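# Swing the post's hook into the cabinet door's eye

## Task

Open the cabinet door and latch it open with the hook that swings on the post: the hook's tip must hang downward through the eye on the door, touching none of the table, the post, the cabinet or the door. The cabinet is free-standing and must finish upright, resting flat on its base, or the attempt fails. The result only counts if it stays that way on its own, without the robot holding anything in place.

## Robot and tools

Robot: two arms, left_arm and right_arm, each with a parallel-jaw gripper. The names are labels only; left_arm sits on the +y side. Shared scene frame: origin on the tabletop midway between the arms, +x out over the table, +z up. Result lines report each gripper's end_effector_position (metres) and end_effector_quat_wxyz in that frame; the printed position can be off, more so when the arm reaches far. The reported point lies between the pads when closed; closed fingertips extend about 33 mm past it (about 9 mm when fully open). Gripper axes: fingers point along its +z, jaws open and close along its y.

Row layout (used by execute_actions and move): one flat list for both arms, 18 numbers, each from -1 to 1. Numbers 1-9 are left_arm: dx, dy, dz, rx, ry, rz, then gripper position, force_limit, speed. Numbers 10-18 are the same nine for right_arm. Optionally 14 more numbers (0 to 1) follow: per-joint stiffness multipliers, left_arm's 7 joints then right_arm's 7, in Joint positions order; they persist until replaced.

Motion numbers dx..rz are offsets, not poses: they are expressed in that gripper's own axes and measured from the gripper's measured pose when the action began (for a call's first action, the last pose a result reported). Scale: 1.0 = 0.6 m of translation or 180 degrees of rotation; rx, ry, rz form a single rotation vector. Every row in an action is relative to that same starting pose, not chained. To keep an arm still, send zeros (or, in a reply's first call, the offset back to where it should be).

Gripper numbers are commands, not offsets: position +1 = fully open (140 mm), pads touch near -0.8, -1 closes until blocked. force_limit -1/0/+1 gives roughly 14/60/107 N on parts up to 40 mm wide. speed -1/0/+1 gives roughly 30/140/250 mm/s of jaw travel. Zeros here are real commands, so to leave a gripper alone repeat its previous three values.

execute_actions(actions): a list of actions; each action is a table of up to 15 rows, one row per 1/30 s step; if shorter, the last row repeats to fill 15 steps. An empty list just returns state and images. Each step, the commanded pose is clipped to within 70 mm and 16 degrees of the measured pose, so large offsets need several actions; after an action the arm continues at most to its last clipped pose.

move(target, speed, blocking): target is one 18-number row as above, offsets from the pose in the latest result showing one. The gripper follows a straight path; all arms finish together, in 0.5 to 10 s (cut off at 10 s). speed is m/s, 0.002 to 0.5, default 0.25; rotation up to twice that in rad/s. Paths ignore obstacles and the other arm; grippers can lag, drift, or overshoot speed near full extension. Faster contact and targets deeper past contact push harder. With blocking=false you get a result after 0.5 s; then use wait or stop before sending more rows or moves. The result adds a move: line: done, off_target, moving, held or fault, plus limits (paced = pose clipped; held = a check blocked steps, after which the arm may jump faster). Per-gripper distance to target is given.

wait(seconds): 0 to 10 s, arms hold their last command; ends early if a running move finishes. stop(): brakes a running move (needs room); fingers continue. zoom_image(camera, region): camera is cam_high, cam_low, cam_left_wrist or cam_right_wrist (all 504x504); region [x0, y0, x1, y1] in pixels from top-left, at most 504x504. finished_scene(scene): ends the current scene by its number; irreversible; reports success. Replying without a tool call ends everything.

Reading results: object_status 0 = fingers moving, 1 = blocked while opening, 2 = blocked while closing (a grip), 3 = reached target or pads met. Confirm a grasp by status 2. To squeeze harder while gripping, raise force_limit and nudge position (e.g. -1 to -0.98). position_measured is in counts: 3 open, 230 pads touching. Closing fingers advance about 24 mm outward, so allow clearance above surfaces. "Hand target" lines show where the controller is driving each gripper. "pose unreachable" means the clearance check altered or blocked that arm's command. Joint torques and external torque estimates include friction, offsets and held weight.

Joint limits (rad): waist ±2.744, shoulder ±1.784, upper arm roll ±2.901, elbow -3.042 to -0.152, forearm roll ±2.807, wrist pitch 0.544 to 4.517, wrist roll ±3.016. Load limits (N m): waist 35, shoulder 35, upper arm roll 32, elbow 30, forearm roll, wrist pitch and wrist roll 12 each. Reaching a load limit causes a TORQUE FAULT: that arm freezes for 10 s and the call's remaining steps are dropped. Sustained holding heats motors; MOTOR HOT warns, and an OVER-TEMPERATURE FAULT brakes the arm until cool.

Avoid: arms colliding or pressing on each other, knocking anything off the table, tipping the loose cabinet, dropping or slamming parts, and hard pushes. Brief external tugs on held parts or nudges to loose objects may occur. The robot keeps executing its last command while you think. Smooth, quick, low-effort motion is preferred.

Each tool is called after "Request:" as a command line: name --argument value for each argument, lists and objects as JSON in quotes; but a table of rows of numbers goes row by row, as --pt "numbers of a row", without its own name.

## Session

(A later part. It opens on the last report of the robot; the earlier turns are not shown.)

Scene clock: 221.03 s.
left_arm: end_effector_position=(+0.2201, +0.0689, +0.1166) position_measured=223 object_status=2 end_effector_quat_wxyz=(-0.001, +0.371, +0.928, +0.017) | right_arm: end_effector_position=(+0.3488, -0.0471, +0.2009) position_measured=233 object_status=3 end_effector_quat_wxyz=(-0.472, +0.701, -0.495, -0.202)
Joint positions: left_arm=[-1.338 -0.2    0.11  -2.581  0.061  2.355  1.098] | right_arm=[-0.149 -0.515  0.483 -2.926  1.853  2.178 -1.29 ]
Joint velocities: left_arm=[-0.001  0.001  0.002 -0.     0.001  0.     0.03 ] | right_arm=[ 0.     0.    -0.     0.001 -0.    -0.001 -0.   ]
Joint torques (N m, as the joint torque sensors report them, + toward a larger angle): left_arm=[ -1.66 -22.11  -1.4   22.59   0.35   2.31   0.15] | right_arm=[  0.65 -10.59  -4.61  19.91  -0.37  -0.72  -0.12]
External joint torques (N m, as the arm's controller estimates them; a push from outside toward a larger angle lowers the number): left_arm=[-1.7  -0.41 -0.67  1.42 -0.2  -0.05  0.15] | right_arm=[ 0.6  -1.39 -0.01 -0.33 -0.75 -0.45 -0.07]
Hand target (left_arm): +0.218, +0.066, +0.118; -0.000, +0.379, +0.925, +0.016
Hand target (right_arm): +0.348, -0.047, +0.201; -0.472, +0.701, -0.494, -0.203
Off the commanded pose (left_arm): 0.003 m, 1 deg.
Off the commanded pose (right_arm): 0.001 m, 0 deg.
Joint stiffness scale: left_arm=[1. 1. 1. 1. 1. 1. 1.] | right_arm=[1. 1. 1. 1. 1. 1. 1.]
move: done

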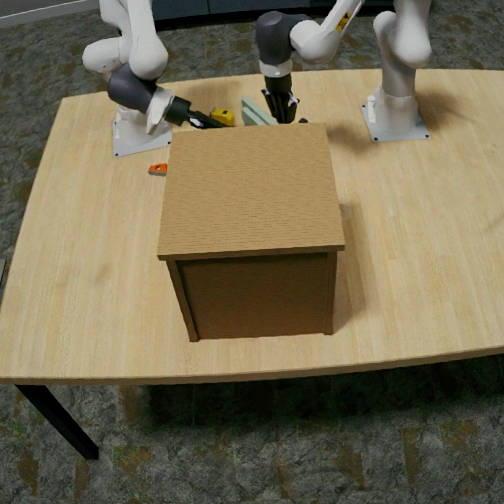

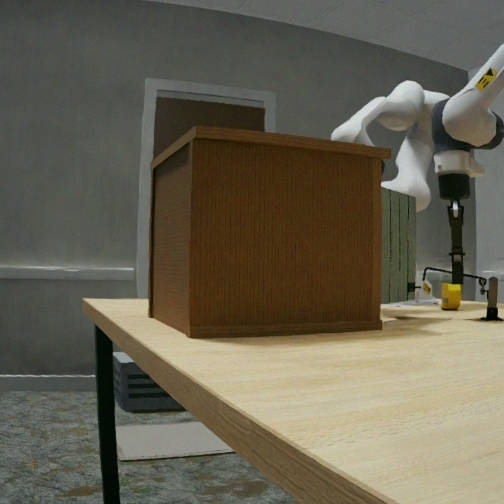

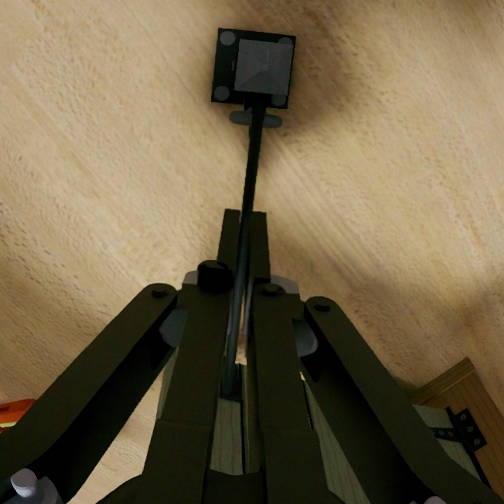

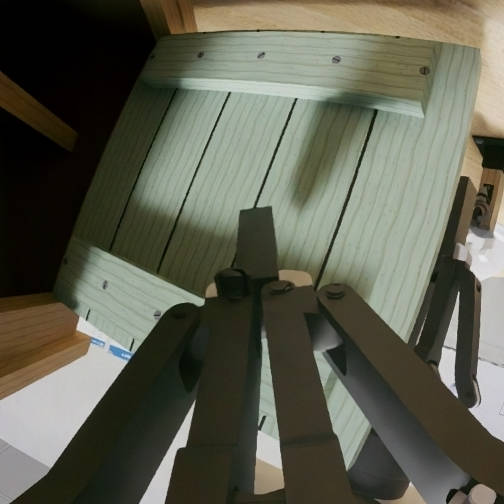

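Request:
move --target '[0,-0.005,-0.002,0.009,0,0.008,-1,-1,-0.5,-0.0105,0,0.017,0,0,0,-1,0,1]' --speed 0.015

Request:
zoom_image --camera "cam_low" --region '[374, 220, 504, 340]'

Request:
zoom_image --camera "cam_left_wrist" --region '[170, 300, 300, 430]'

Scene clock: 234.13 s.
left_arm: end_effector_position=(+0.2201, +0.0689, +0.1170) position_measured=223 object_status=2 end_effector_quat_wxyz=(-0.006, +0.379, +0.925, +0.007) | right_arm: end_effector_position=(+0.3470, -0.0353, +0.2010) position_measured=233 object_status=3 end_effector_quat_wxyz=(-0.472, +0.702, -0.493, -0.204)
Joint positions: left_arm=[-1.341 -0.207  0.124 -2.588  0.038  2.363  1.142] | right_arm=[-0.144 -0.504  0.519 -2.912  1.888  2.192 -1.29 ]
Joint velocities: left_arm=[-0.001 -0.002  0.001 -0.002 -0.005  0.002  0.023] | right_arm=[0.    0.    0.006 0.001 0.008 0.002 0.002]
Joint torques (N m, as the joint torque sensors report them, + toward a larger angle): left_arm=[ -2.06 -22.82  -0.54  20.17  -1.02   3.     0.29] | right_arm=[ 1.41 -8.94 -3.13 21.06  1.22  0.08 -0.19]
External joint torques (N m, as the arm's controller estimates them; a push from outside toward a larger angle lowers the number): left_arm=[-1.98 -1.39  0.38 -0.98 -1.58  0.62  0.29] | right_arm=[ 1.49  0.34  1.83  0.98  0.87  0.33 -0.14]
Hand target (left_arm): +0.218, +0.067, +0.118; -0.006, +0.383, +0.924, +0.004
Hand target (right_arm): +0.348, -0.035, +0.201; -0.472, +0.701, -0.495, -0.203
Off the commanded pose (left_arm): 0.003 m, 1 deg.
Off the commanded pose (right_arm): 0.001 m, 0 deg.
Joint stiffness scale: left_arm=[1. 1. 1. 1. 1. 1. 1.] | right_arm=[1. 1. 1. 1. 1. 1. 1.]
move: done

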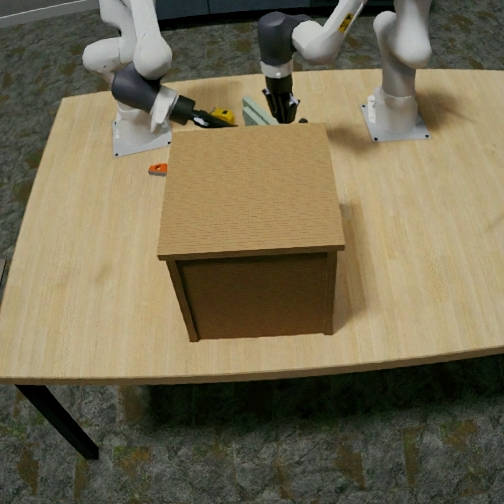

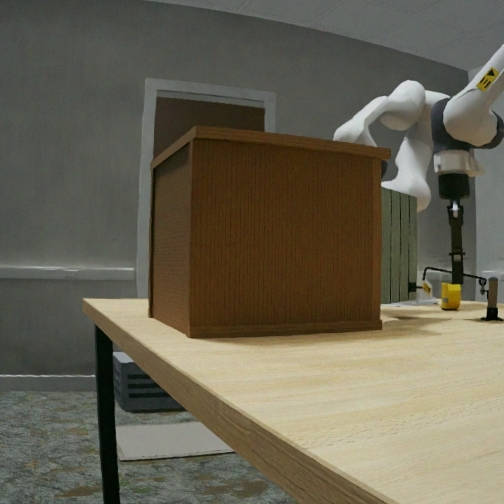

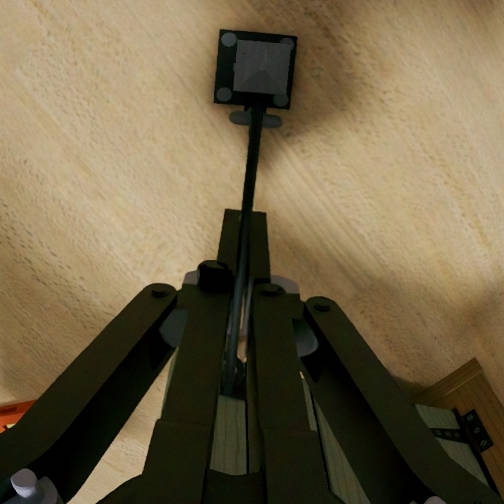

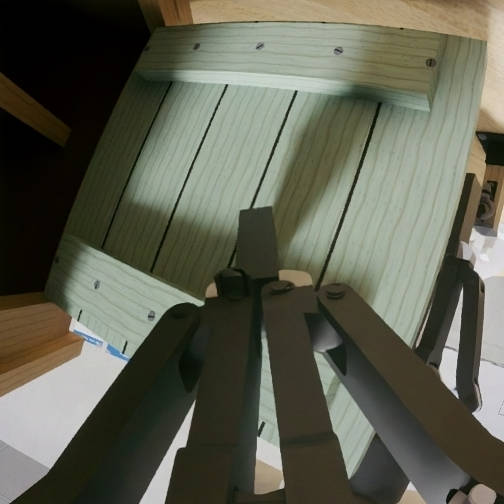

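Region (374, 220, 504, 340) of cam_low's 504x504 image, scaled by 3.877, with more detail than that image has; it fills the top 465 rows of this view, and the rest is white.

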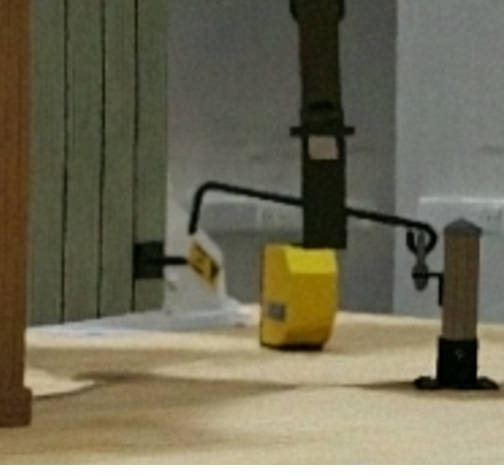

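Region (170, 300, 300, 430) of cam_left_wrist's 504x504 image, scaled by 3.877, with more detail than that image has.

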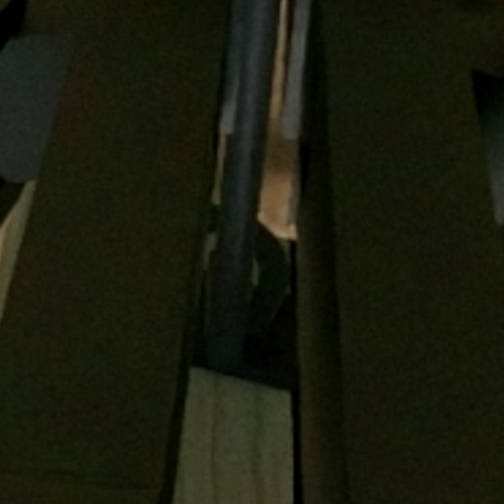

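Request:
move --target '[0,0,0,0,0,0,-1,-1,-0.5,-0.0095,0,0.0155,0,0,0,-1,0,1]' --speed 0.008

Request:
zoom_image --camera "cam_low" --region '[374, 220, 504, 340]'

Request:
zoom_image --camera "cam_left_wrist" --region '[170, 300, 300, 430]'

Scene clock: 255.03 s.
left_arm: end_effector_position=(+0.2199, +0.0687, +0.1170) position_measured=223 object_status=2 end_effector_quat_wxyz=(-0.006, +0.381, +0.924, +0.007) | right_arm: end_effector_position=(+0.3452, -0.0246, +0.2010) position_measured=233 object_status=3 end_effector_quat_wxyz=(-0.472, +0.702, -0.492, -0.205)
Joint positions: left_arm=[-1.341 -0.207  0.124 -2.588  0.037  2.364  1.148] | right_arm=[-0.144 -0.493  0.553 -2.899  1.919  2.203 -1.29 ]
Joint velocities: left_arm=[0.001 0.    0.    0.001 0.002 0.    0.001] | right_arm=[-0.001 -0.     0.006  0.     0.004  0.002  0.001]
Joint torques (N m, as the joint torque sensors report them, + toward a larger angle): left_arm=[  1.37 -21.36  -0.89  20.96   0.69   2.31  -0.27] | right_arm=[ 0.97 -9.39 -3.99 20.76  1.13  0.14 -0.13]
External joint torques (N m, as the arm's controller estimates them; a push from outside toward a larger angle lowers the number): left_arm=[ 1.37  0.18 -0.04 -0.31  0.14 -0.08 -0.27] | right_arm=[ 1.04 -0.05  1.18  0.81  0.82  0.39 -0.08]
Hand target (left_arm): +0.220, +0.069, +0.117; -0.006, +0.379, +0.925, +0.007
Hand target (right_arm): +0.346, -0.024, +0.201; -0.472, +0.702, -0.493, -0.204
Off the commanded pose (left_arm): 0.000 m, 0 deg.
Off the commanded pose (right_arm): 0.001 m, 0 deg.
Joint stiffness scale: left_arm=[1. 1. 1. 1. 1. 1. 1.] | right_arm=[1. 1. 1. 1. 1. 1. 1.]
move: done

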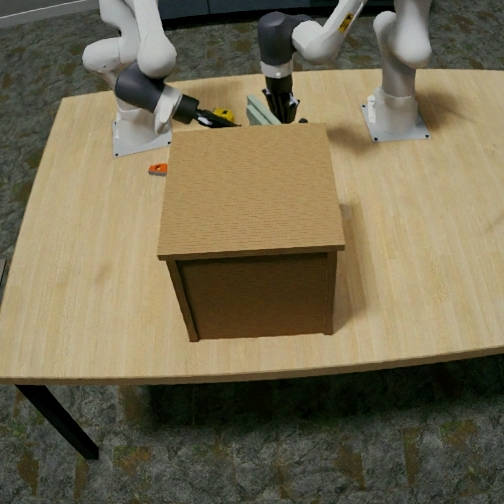

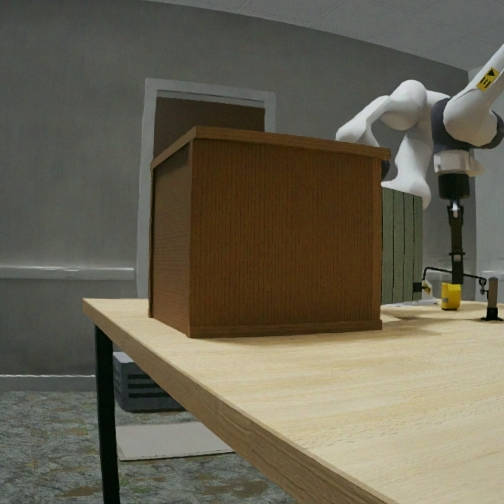

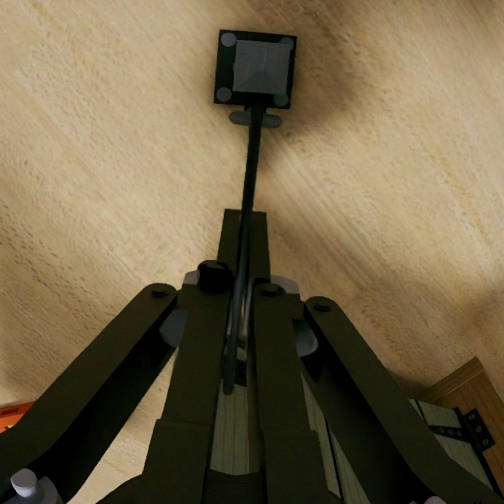

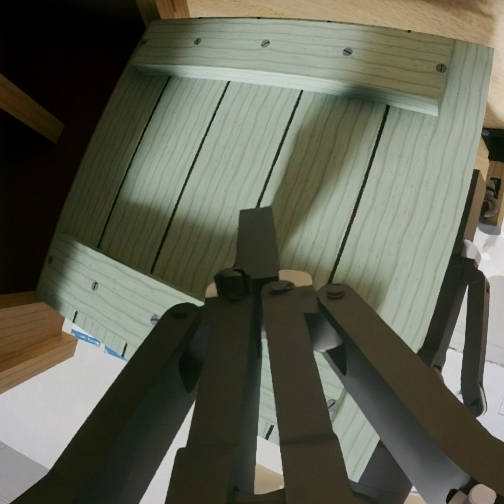

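Region (374, 220, 504, 340) of cam_low's 504x504 image, scaled by 3.877, with more detail than that image has; it fills the top 465 rows of this view, and the rest is white.

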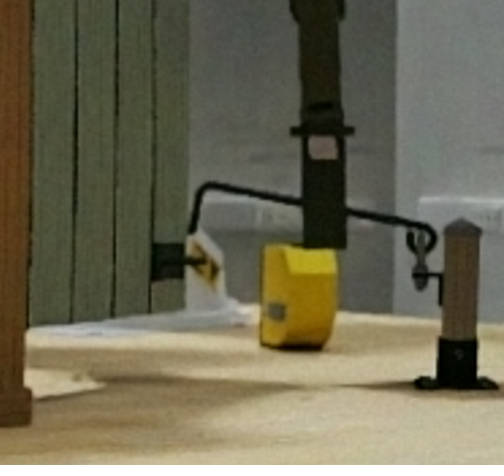

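Region (170, 300, 300, 430) of cam_left_wrist's 504x504 image, scaled by 3.877, with more detail than that image has.

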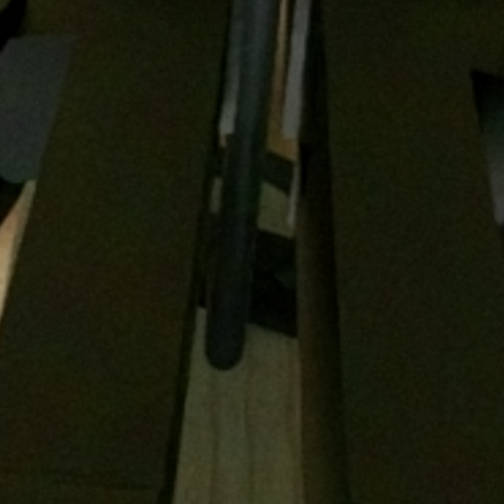

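Request:
move --target '[0,0,0.008,0,0,0,-1,-1,-0.5,-0.0035,0,0.006,0,0,0,-1,0,1]' --speed 0.008

Request:
move --target '[-0.002,0,0.02,0,0,0,-1,-1,-0.5,0,0,0,0,0,0,-1,0,1]' --speed 0.012

Request:
zoom_image --camera "cam_low" --region '[374, 220, 504, 340]'

Request:
zoom_image --camera "cam_left_wrist" --region '[170, 300, 300, 430]'

Scene clock: 269.67 s.
left_arm: end_effector_position=(+0.2205, +0.0681, +0.1140) position_measured=223 object_status=2 end_effector_quat_wxyz=(-0.006, +0.381, +0.924, +0.007) | right_arm: end_effector_position=(+0.3439, -0.0207, +0.2009) position_measured=233 object_status=3 end_effector_quat_wxyz=(-0.472, +0.703, -0.491, -0.206)
Joint positions: left_arm=[-1.341 -0.199  0.125 -2.59   0.037  2.374  1.148] | right_arm=[-0.144 -0.49   0.565 -2.894  1.927  2.205 -1.29 ]
Joint velocities: left_arm=[-0.001  0.001  0.002 -0.001  0.     0.005 -0.001] | right_arm=[ 0.     0.     0.004 -0.001  0.005  0.001 -0.001]
Joint torques (N m, as the joint torque sensors report them, + toward a larger angle): left_arm=[  0.47 -20.49  -0.58  18.79   0.29   2.73   0.06] | right_arm=[ 1.02 -9.82 -3.82 21.22  1.14  0.04 -0.18]
External joint torques (N m, as the arm's controller estimates them; a push from outside toward a larger angle lowers the number): left_arm=[ 0.37  1.22  0.13 -2.41 -0.26  0.33  0.06] | right_arm=[ 1.13 -0.51  1.47  1.32  0.82  0.29 -0.13]
Hand target (left_arm): +0.220, +0.069, +0.112; -0.006, +0.381, +0.924, +0.007
Hand target (right_arm): +0.345, -0.020, +0.201; -0.472, +0.702, -0.492, -0.205
Off the commanded pose (left_arm): 0.002 m, 0 deg.
Off the commanded pose (right_arm): 0.001 m, 0 deg.
Joint stiffness scale: left_arm=[1. 1. 1. 1. 1. 1. 1.] | right_arm=[1. 1. 1. 1. 1. 1. 1.]
move: done

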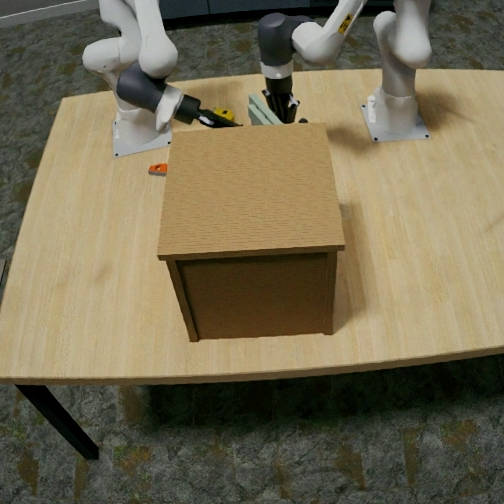

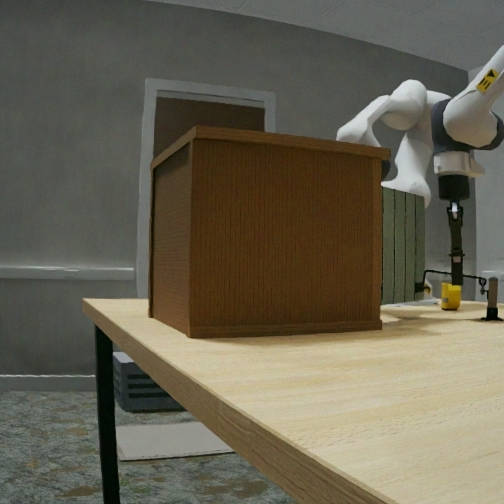

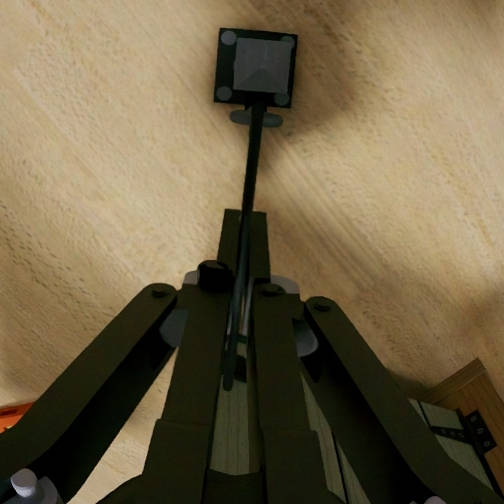

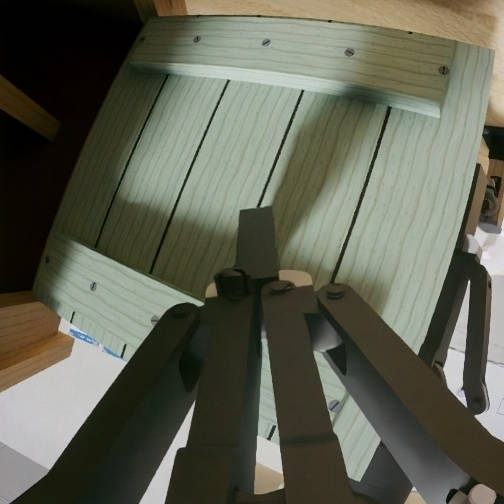

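Scene clock: 270.90 s.
left_arm: end_effector_position=(+0.2219, +0.0673, +0.1035) position_measured=223 object_status=2 end_effector_quat_wxyz=(-0.005, +0.380, +0.925, +0.007) | right_arm: end_effector_position=(+0.3439, -0.0207, +0.2009) position_measured=233 object_status=3 end_effector_quat_wxyz=(-0.472, +0.703, -0.491, -0.206)
Joint positions: left_arm=[-1.341 -0.174  0.127 -2.596  0.037  2.406  1.148] | right_arm=[-0.144 -0.49   0.565 -2.894  1.927  2.205 -1.29 ]
Joint velocities: left_arm=[-0.001  0.002  0.001 -0.002  0.001  0.007  0.001] | right_arm=[-0.002  0.    -0.     0.     0.     0.     0.001]
Joint torques (N m, as the joint torque sensors report them, + toward a larger angle): left_arm=[ -0.27 -20.77  -0.54  18.33  -0.18   2.92   0.22] | right_arm=[  1.03 -10.66  -4.32  19.66   0.19  -0.47  -0.16]
External joint torques (N m, as the arm's controller estimates them; a push from outside toward a larger angle lowers the number): left_arm=[-0.27  1.51  0.18 -2.56 -0.71  0.49  0.22] | right_arm=[ 1.06 -1.33  0.91 -0.27 -0.11 -0.21 -0.12]
Hand target (left_arm): +0.221, +0.068, +0.102; -0.006, +0.381, +0.925, +0.007
Hand target (right_arm): +0.344, -0.021, +0.201; -0.472, +0.703, -0.491, -0.206
Off the commanded pose (left_arm): 0.002 m, 0 deg.
Off the commanded pose (right_arm): 0.000 m, 0 deg.
Joint stiffness scale: left_arm=[1. 1. 1. 1. 1. 1. 1.] | right_arm=[1. 1. 1. 1. 1. 1. 1.]
move: done

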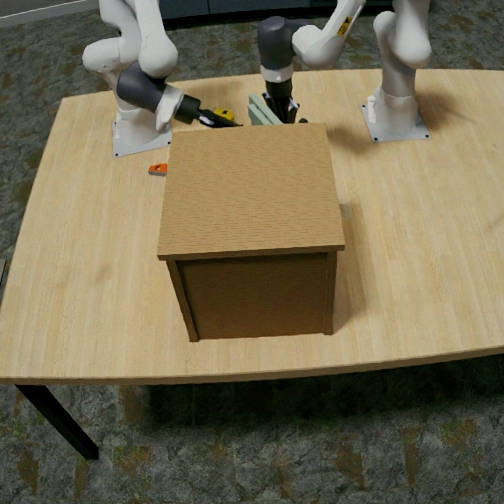

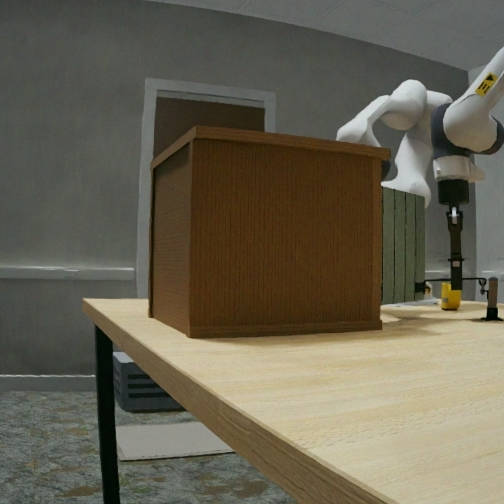

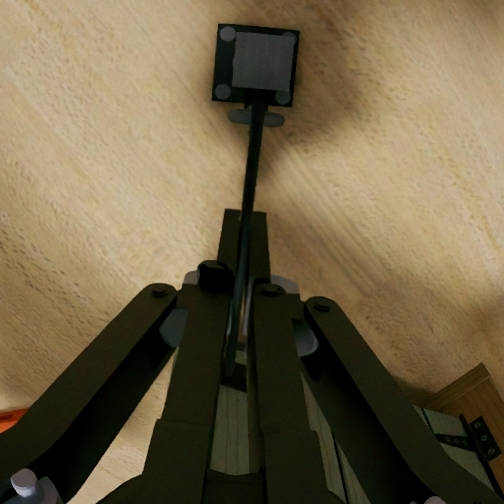

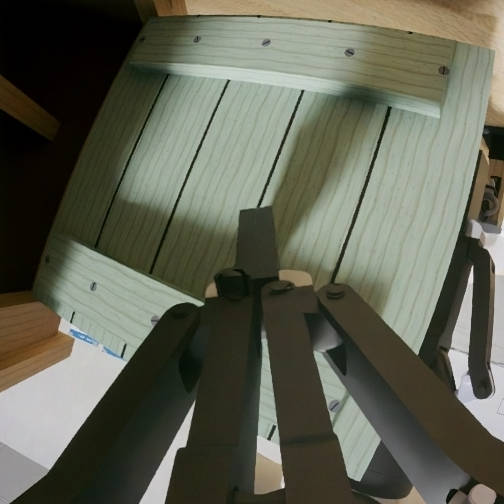

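Region (374, 220, 504, 340) of cam_low's 504x504 image, scaled by 3.877, with more detail than that image has; it fills the top 465 rows of this view, and the rest is white.

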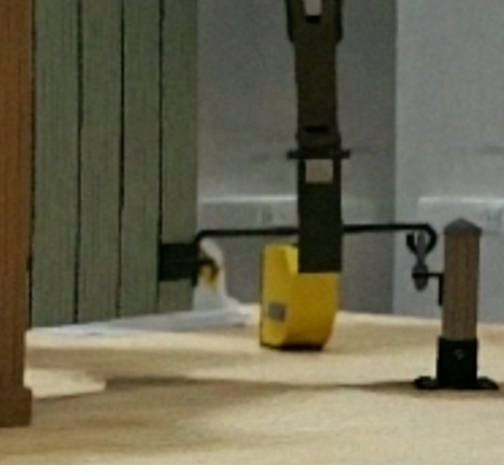

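Region (170, 300, 300, 430) of cam_left_wrist's 504x504 image, scaled by 3.877, with more detail than that image has.

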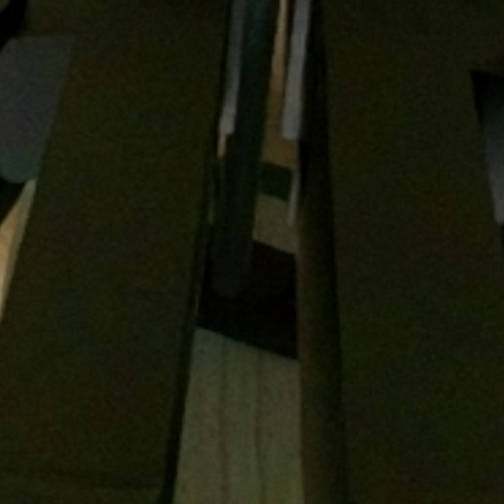

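In. Lower a bit, release, retreat.

Request:
move --target '[0,0,0.012,0,0,0,-1,-1,-0.5,0.02,0,-0.03,0,0,0,-1,0,1]' --speed 0.03

Request:
execute_actions --actions '[[[0,0,0,0,0,0,-0.3,-1,-0.5,0,0,0,0,0,0,-1,0,1]]]'

Request:
move --target '[0.02,0,-0.12,0,0,0,-0.3,-1,-0.5,0.04,0,-0.07,0,0,0,-1,0,1]' --speed 0.1

Request:
zoom_image --camera "cam_low" --region '[374, 220, 504, 340]'

Request:
zoom_image --camera "cam_left_wrist" --region '[170, 220, 320, 370]'

Scene clock: 282.83 s.
left_arm: end_effector_position=(+0.2222, +0.0672, +0.0978) position_measured=223 object_status=2 end_effector_quat_wxyz=(-0.005, +0.380, +0.925, +0.008) | right_arm: end_effector_position=(+0.3474, -0.0425, +0.2000) position_measured=233 object_status=3 end_effector_quat_wxyz=(-0.471, +0.702, -0.494, -0.205)
Joint positions: left_arm=[-1.341 -0.161  0.127 -2.6    0.037  2.423  1.148] | right_arm=[-0.16  -0.51   0.508 -2.921  1.866  2.174 -1.29 ]
Joint velocities: left_arm=[ 0.001  0.    -0.001  0.     0.    -0.     0.001] | right_arm=[-0.     0.001 -0.009 -0.002 -0.014 -0.011 -0.   ]
Joint torques (N m, as the joint torque sensors report them, + toward a larger angle): left_arm=[  0.82 -21.51   0.    18.18  -0.01   3.27   0.15] | right_arm=[  0.49 -11.65  -5.44  18.79  -0.65  -0.98  -0.33]
External joint torques (N m, as the arm's controller estimates them; a push from outside toward a larger angle lowers the number): left_arm=[ 0.83  0.84  0.67 -2.34 -0.53  0.89  0.15] | right_arm=[ 0.4  -2.58 -0.69 -1.25 -1.04 -0.7  -0.29]
Hand target (left_arm): +0.222, +0.068, +0.096; -0.005, +0.380, +0.925, +0.007
Hand target (right_arm): +0.346, -0.043, +0.200; -0.471, +0.703, -0.491, -0.206
Off the commanded pose (left_arm): 0.002 m, 0 deg.
Off the commanded pose (right_arm): 0.001 m, 0 deg.
Joint stiffness scale: left_arm=[1. 1. 1. 1. 1. 1. 1.] | right_arm=[1. 1. 1. 1. 1. 1. 1.]
move: done

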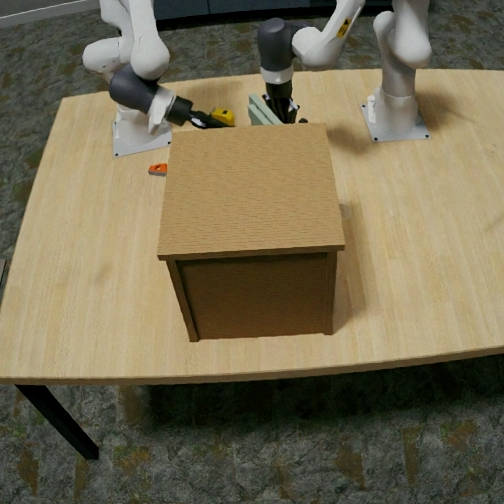

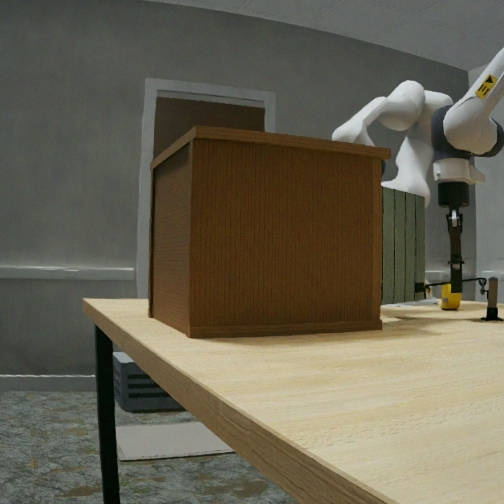

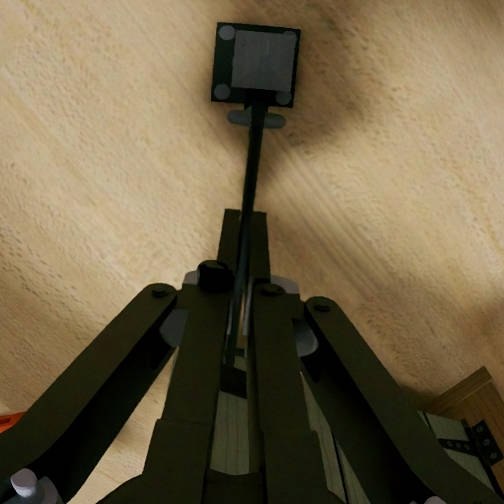

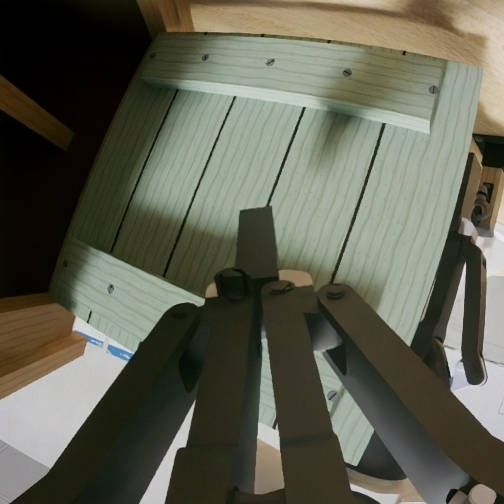

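Scene clock: 283.33 s.
left_arm: end_effector_position=(+0.2222, +0.0672, +0.0978) position_measured=167 object_status=0 end_effector_quat_wxyz=(-0.005, +0.380, +0.925, +0.008) | right_arm: end_effector_position=(+0.3474, -0.0425, +0.2000) position_measured=233 object_status=3 end_effector_quat_wxyz=(-0.471, +0.702, -0.494, -0.205)
Joint positions: left_arm=[-1.341 -0.161  0.127 -2.6    0.037  2.423  1.148] | right_arm=[-0.16  -0.51   0.508 -2.921  1.866  2.174 -1.29 ]
Joint velocities: left_arm=[ 0.     0.001  0.    -0.    -0.     0.001 -0.002] | right_arm=[ 0.001 -0.    -0.001  0.    -0.002 -0.001 -0.   ]
Joint torques (N m, as the joint torque sensors report them, + toward a larger angle): left_arm=[  0.55 -22.    -0.31  20.24   0.44   2.37   0.07] | right_arm=[  1.07 -10.54  -4.24  20.04   0.23  -0.37  -0.16]
External joint torques (N m, as the arm's controller estimates them; a push from outside toward a larger angle lowers the number): left_arm=[ 0.53  0.34  0.33 -0.25 -0.07 -0.01  0.06] | right_arm=[ 1.06 -1.42  0.59 -0.03 -0.16 -0.1  -0.11]
Hand target (left_arm): +0.222, +0.067, +0.098; -0.005, +0.380, +0.925, +0.008
Hand target (right_arm): +0.347, -0.042, +0.200; -0.471, +0.702, -0.494, -0.205
Off the commanded pose (left_arm): 0.000 m, 0 deg.
Off the commanded pose (right_arm): 0.000 m, 0 deg.
Joint stiffness scale: left_arm=[1. 1. 1. 1. 1. 1. 1.] | right_arm=[1. 1. 1. 1. 1. 1. 1.]

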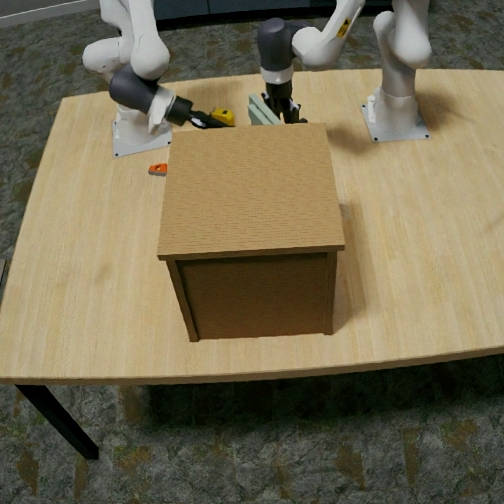

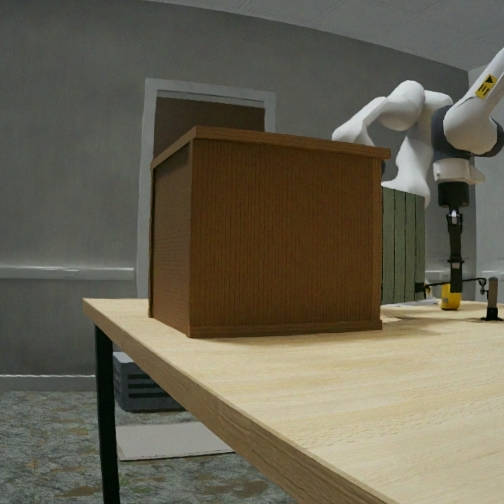

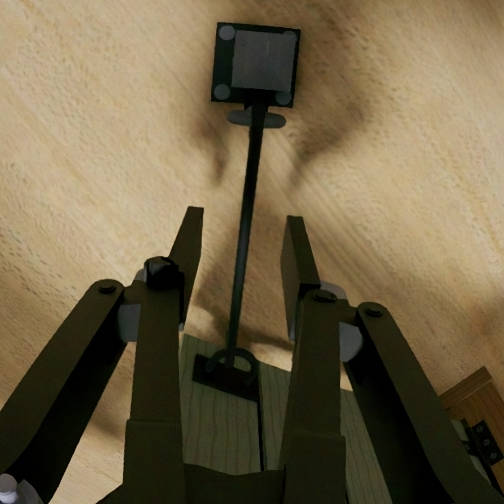

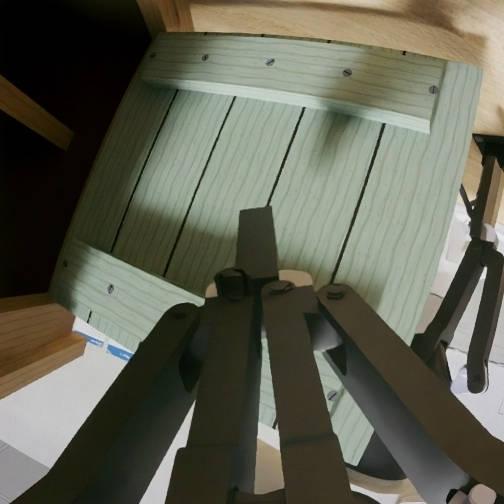

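Scene clock: 284.67 s.
left_arm: end_effector_position=(+0.2130, +0.0721, +0.1699) position_measured=167 object_status=3 end_effector_quat_wxyz=(-0.005, +0.383, +0.924, +0.005) | right_arm: end_effector_position=(+0.3518, -0.0919, +0.2012) position_measured=233 object_status=3 end_effector_quat_wxyz=(-0.471, +0.701, -0.496, -0.203)
Joint positions: left_arm=[-1.341 -0.322  0.109 -2.548  0.042  2.212  1.135] | right_arm=[-0.219 -0.557  0.375 -2.97   1.698  2.096 -1.29 ]
Joint velocities: left_arm=[ 0.001  0.002 -0.001 -0.001  0.001 -0.012 -0.001] | right_arm=[-0.001 -0.001 -0.002 -0.002 -0.004 -0.004 -0.001]
Joint torques (N m, as the joint torque sensors report them, + toward a larger angle): left_arm=[  1.73 -19.9   -2.17  22.99   1.46   1.93  -0.34] | right_arm=[  0.92 -10.3   -4.64  19.34  -0.39  -1.04  -0.1 ]
External joint torques (N m, as the arm's controller estimates them; a push from outside toward a larger angle lowers the number): left_arm=[ 1.69 -1.05 -1.04  0.36  0.83 -0.45 -0.34] | right_arm=[ 0.95 -1.83 -0.61 -1.19 -1.01 -0.79 -0.06]
Hand target (left_arm): +0.213, +0.073, +0.170; -0.005, +0.381, +0.925, +0.007
Hand target (right_arm): +0.350, -0.092, +0.201; -0.470, +0.702, -0.494, -0.204
Off the commanded pose (left_arm): 0.002 m, 0 deg.
Off the commanded pose (right_arm): 0.002 m, 0 deg.
Joint stiffness scale: left_arm=[1. 1. 1. 1. 1. 1. 1.] | right_arm=[1. 1. 1. 1. 1. 1. 1.]
move: done

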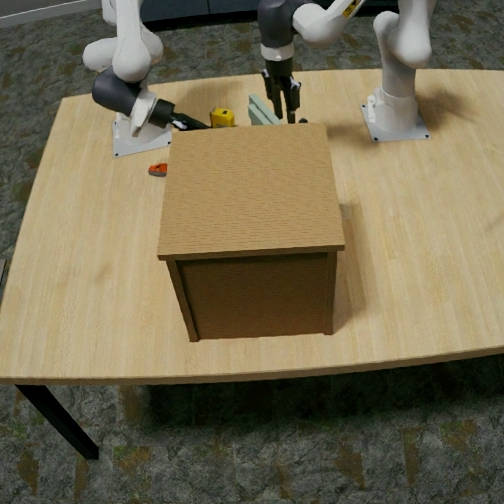

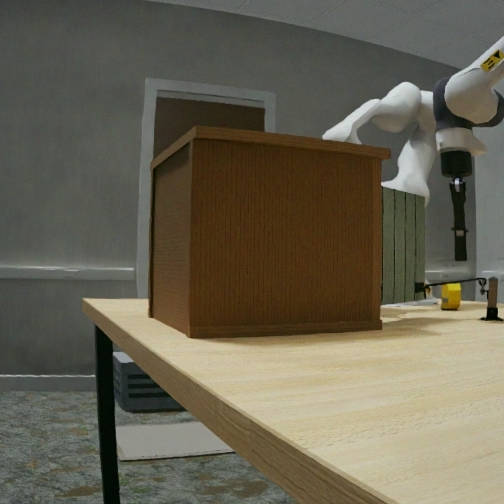

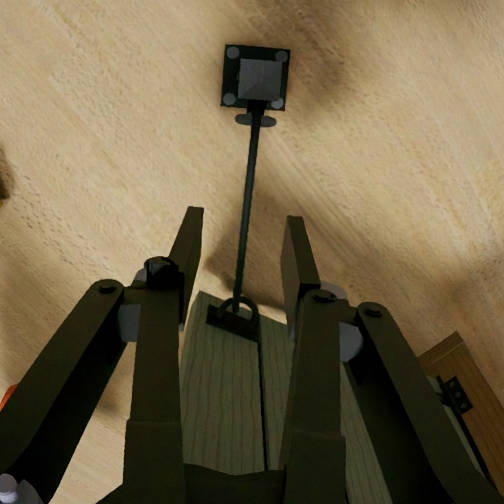

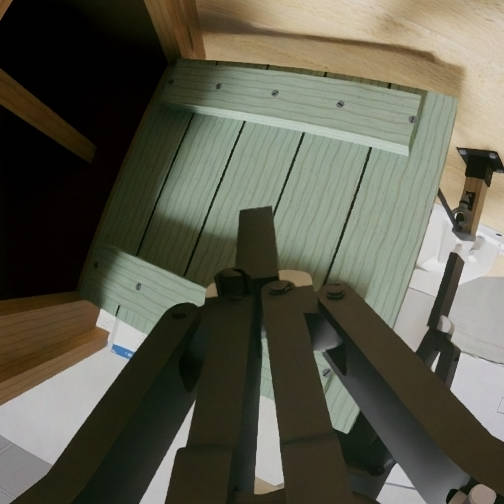

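Region (374, 220, 504, 340) of cam_low's 504x504 image, scaled by 3.877, with more detail than that image has; it fills the top 465 rows of this view, and the rest is white.

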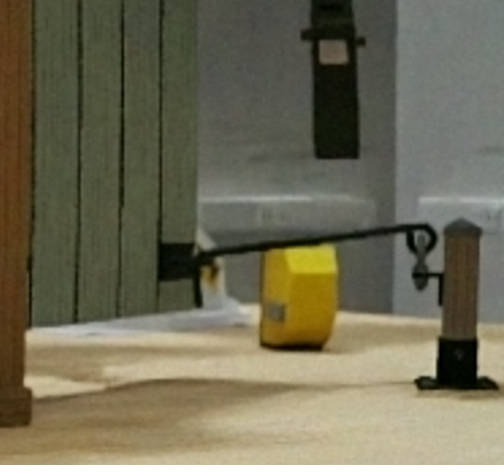

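Region (170, 220, 320, 370) of cam_left_wrist's 504x504 image, scaled by 3.360, with more detail than that image has.

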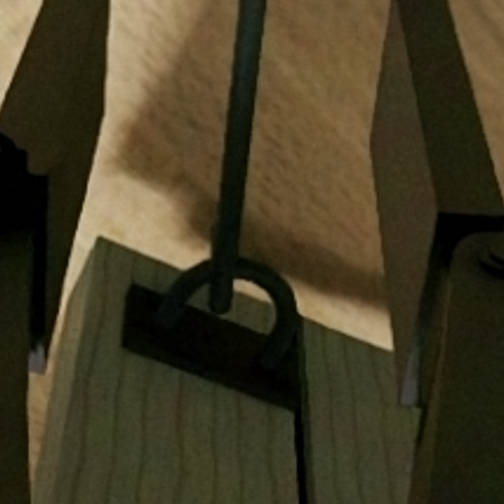

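Request:
finished_scene --scene 1

The scene is finished: the task was done.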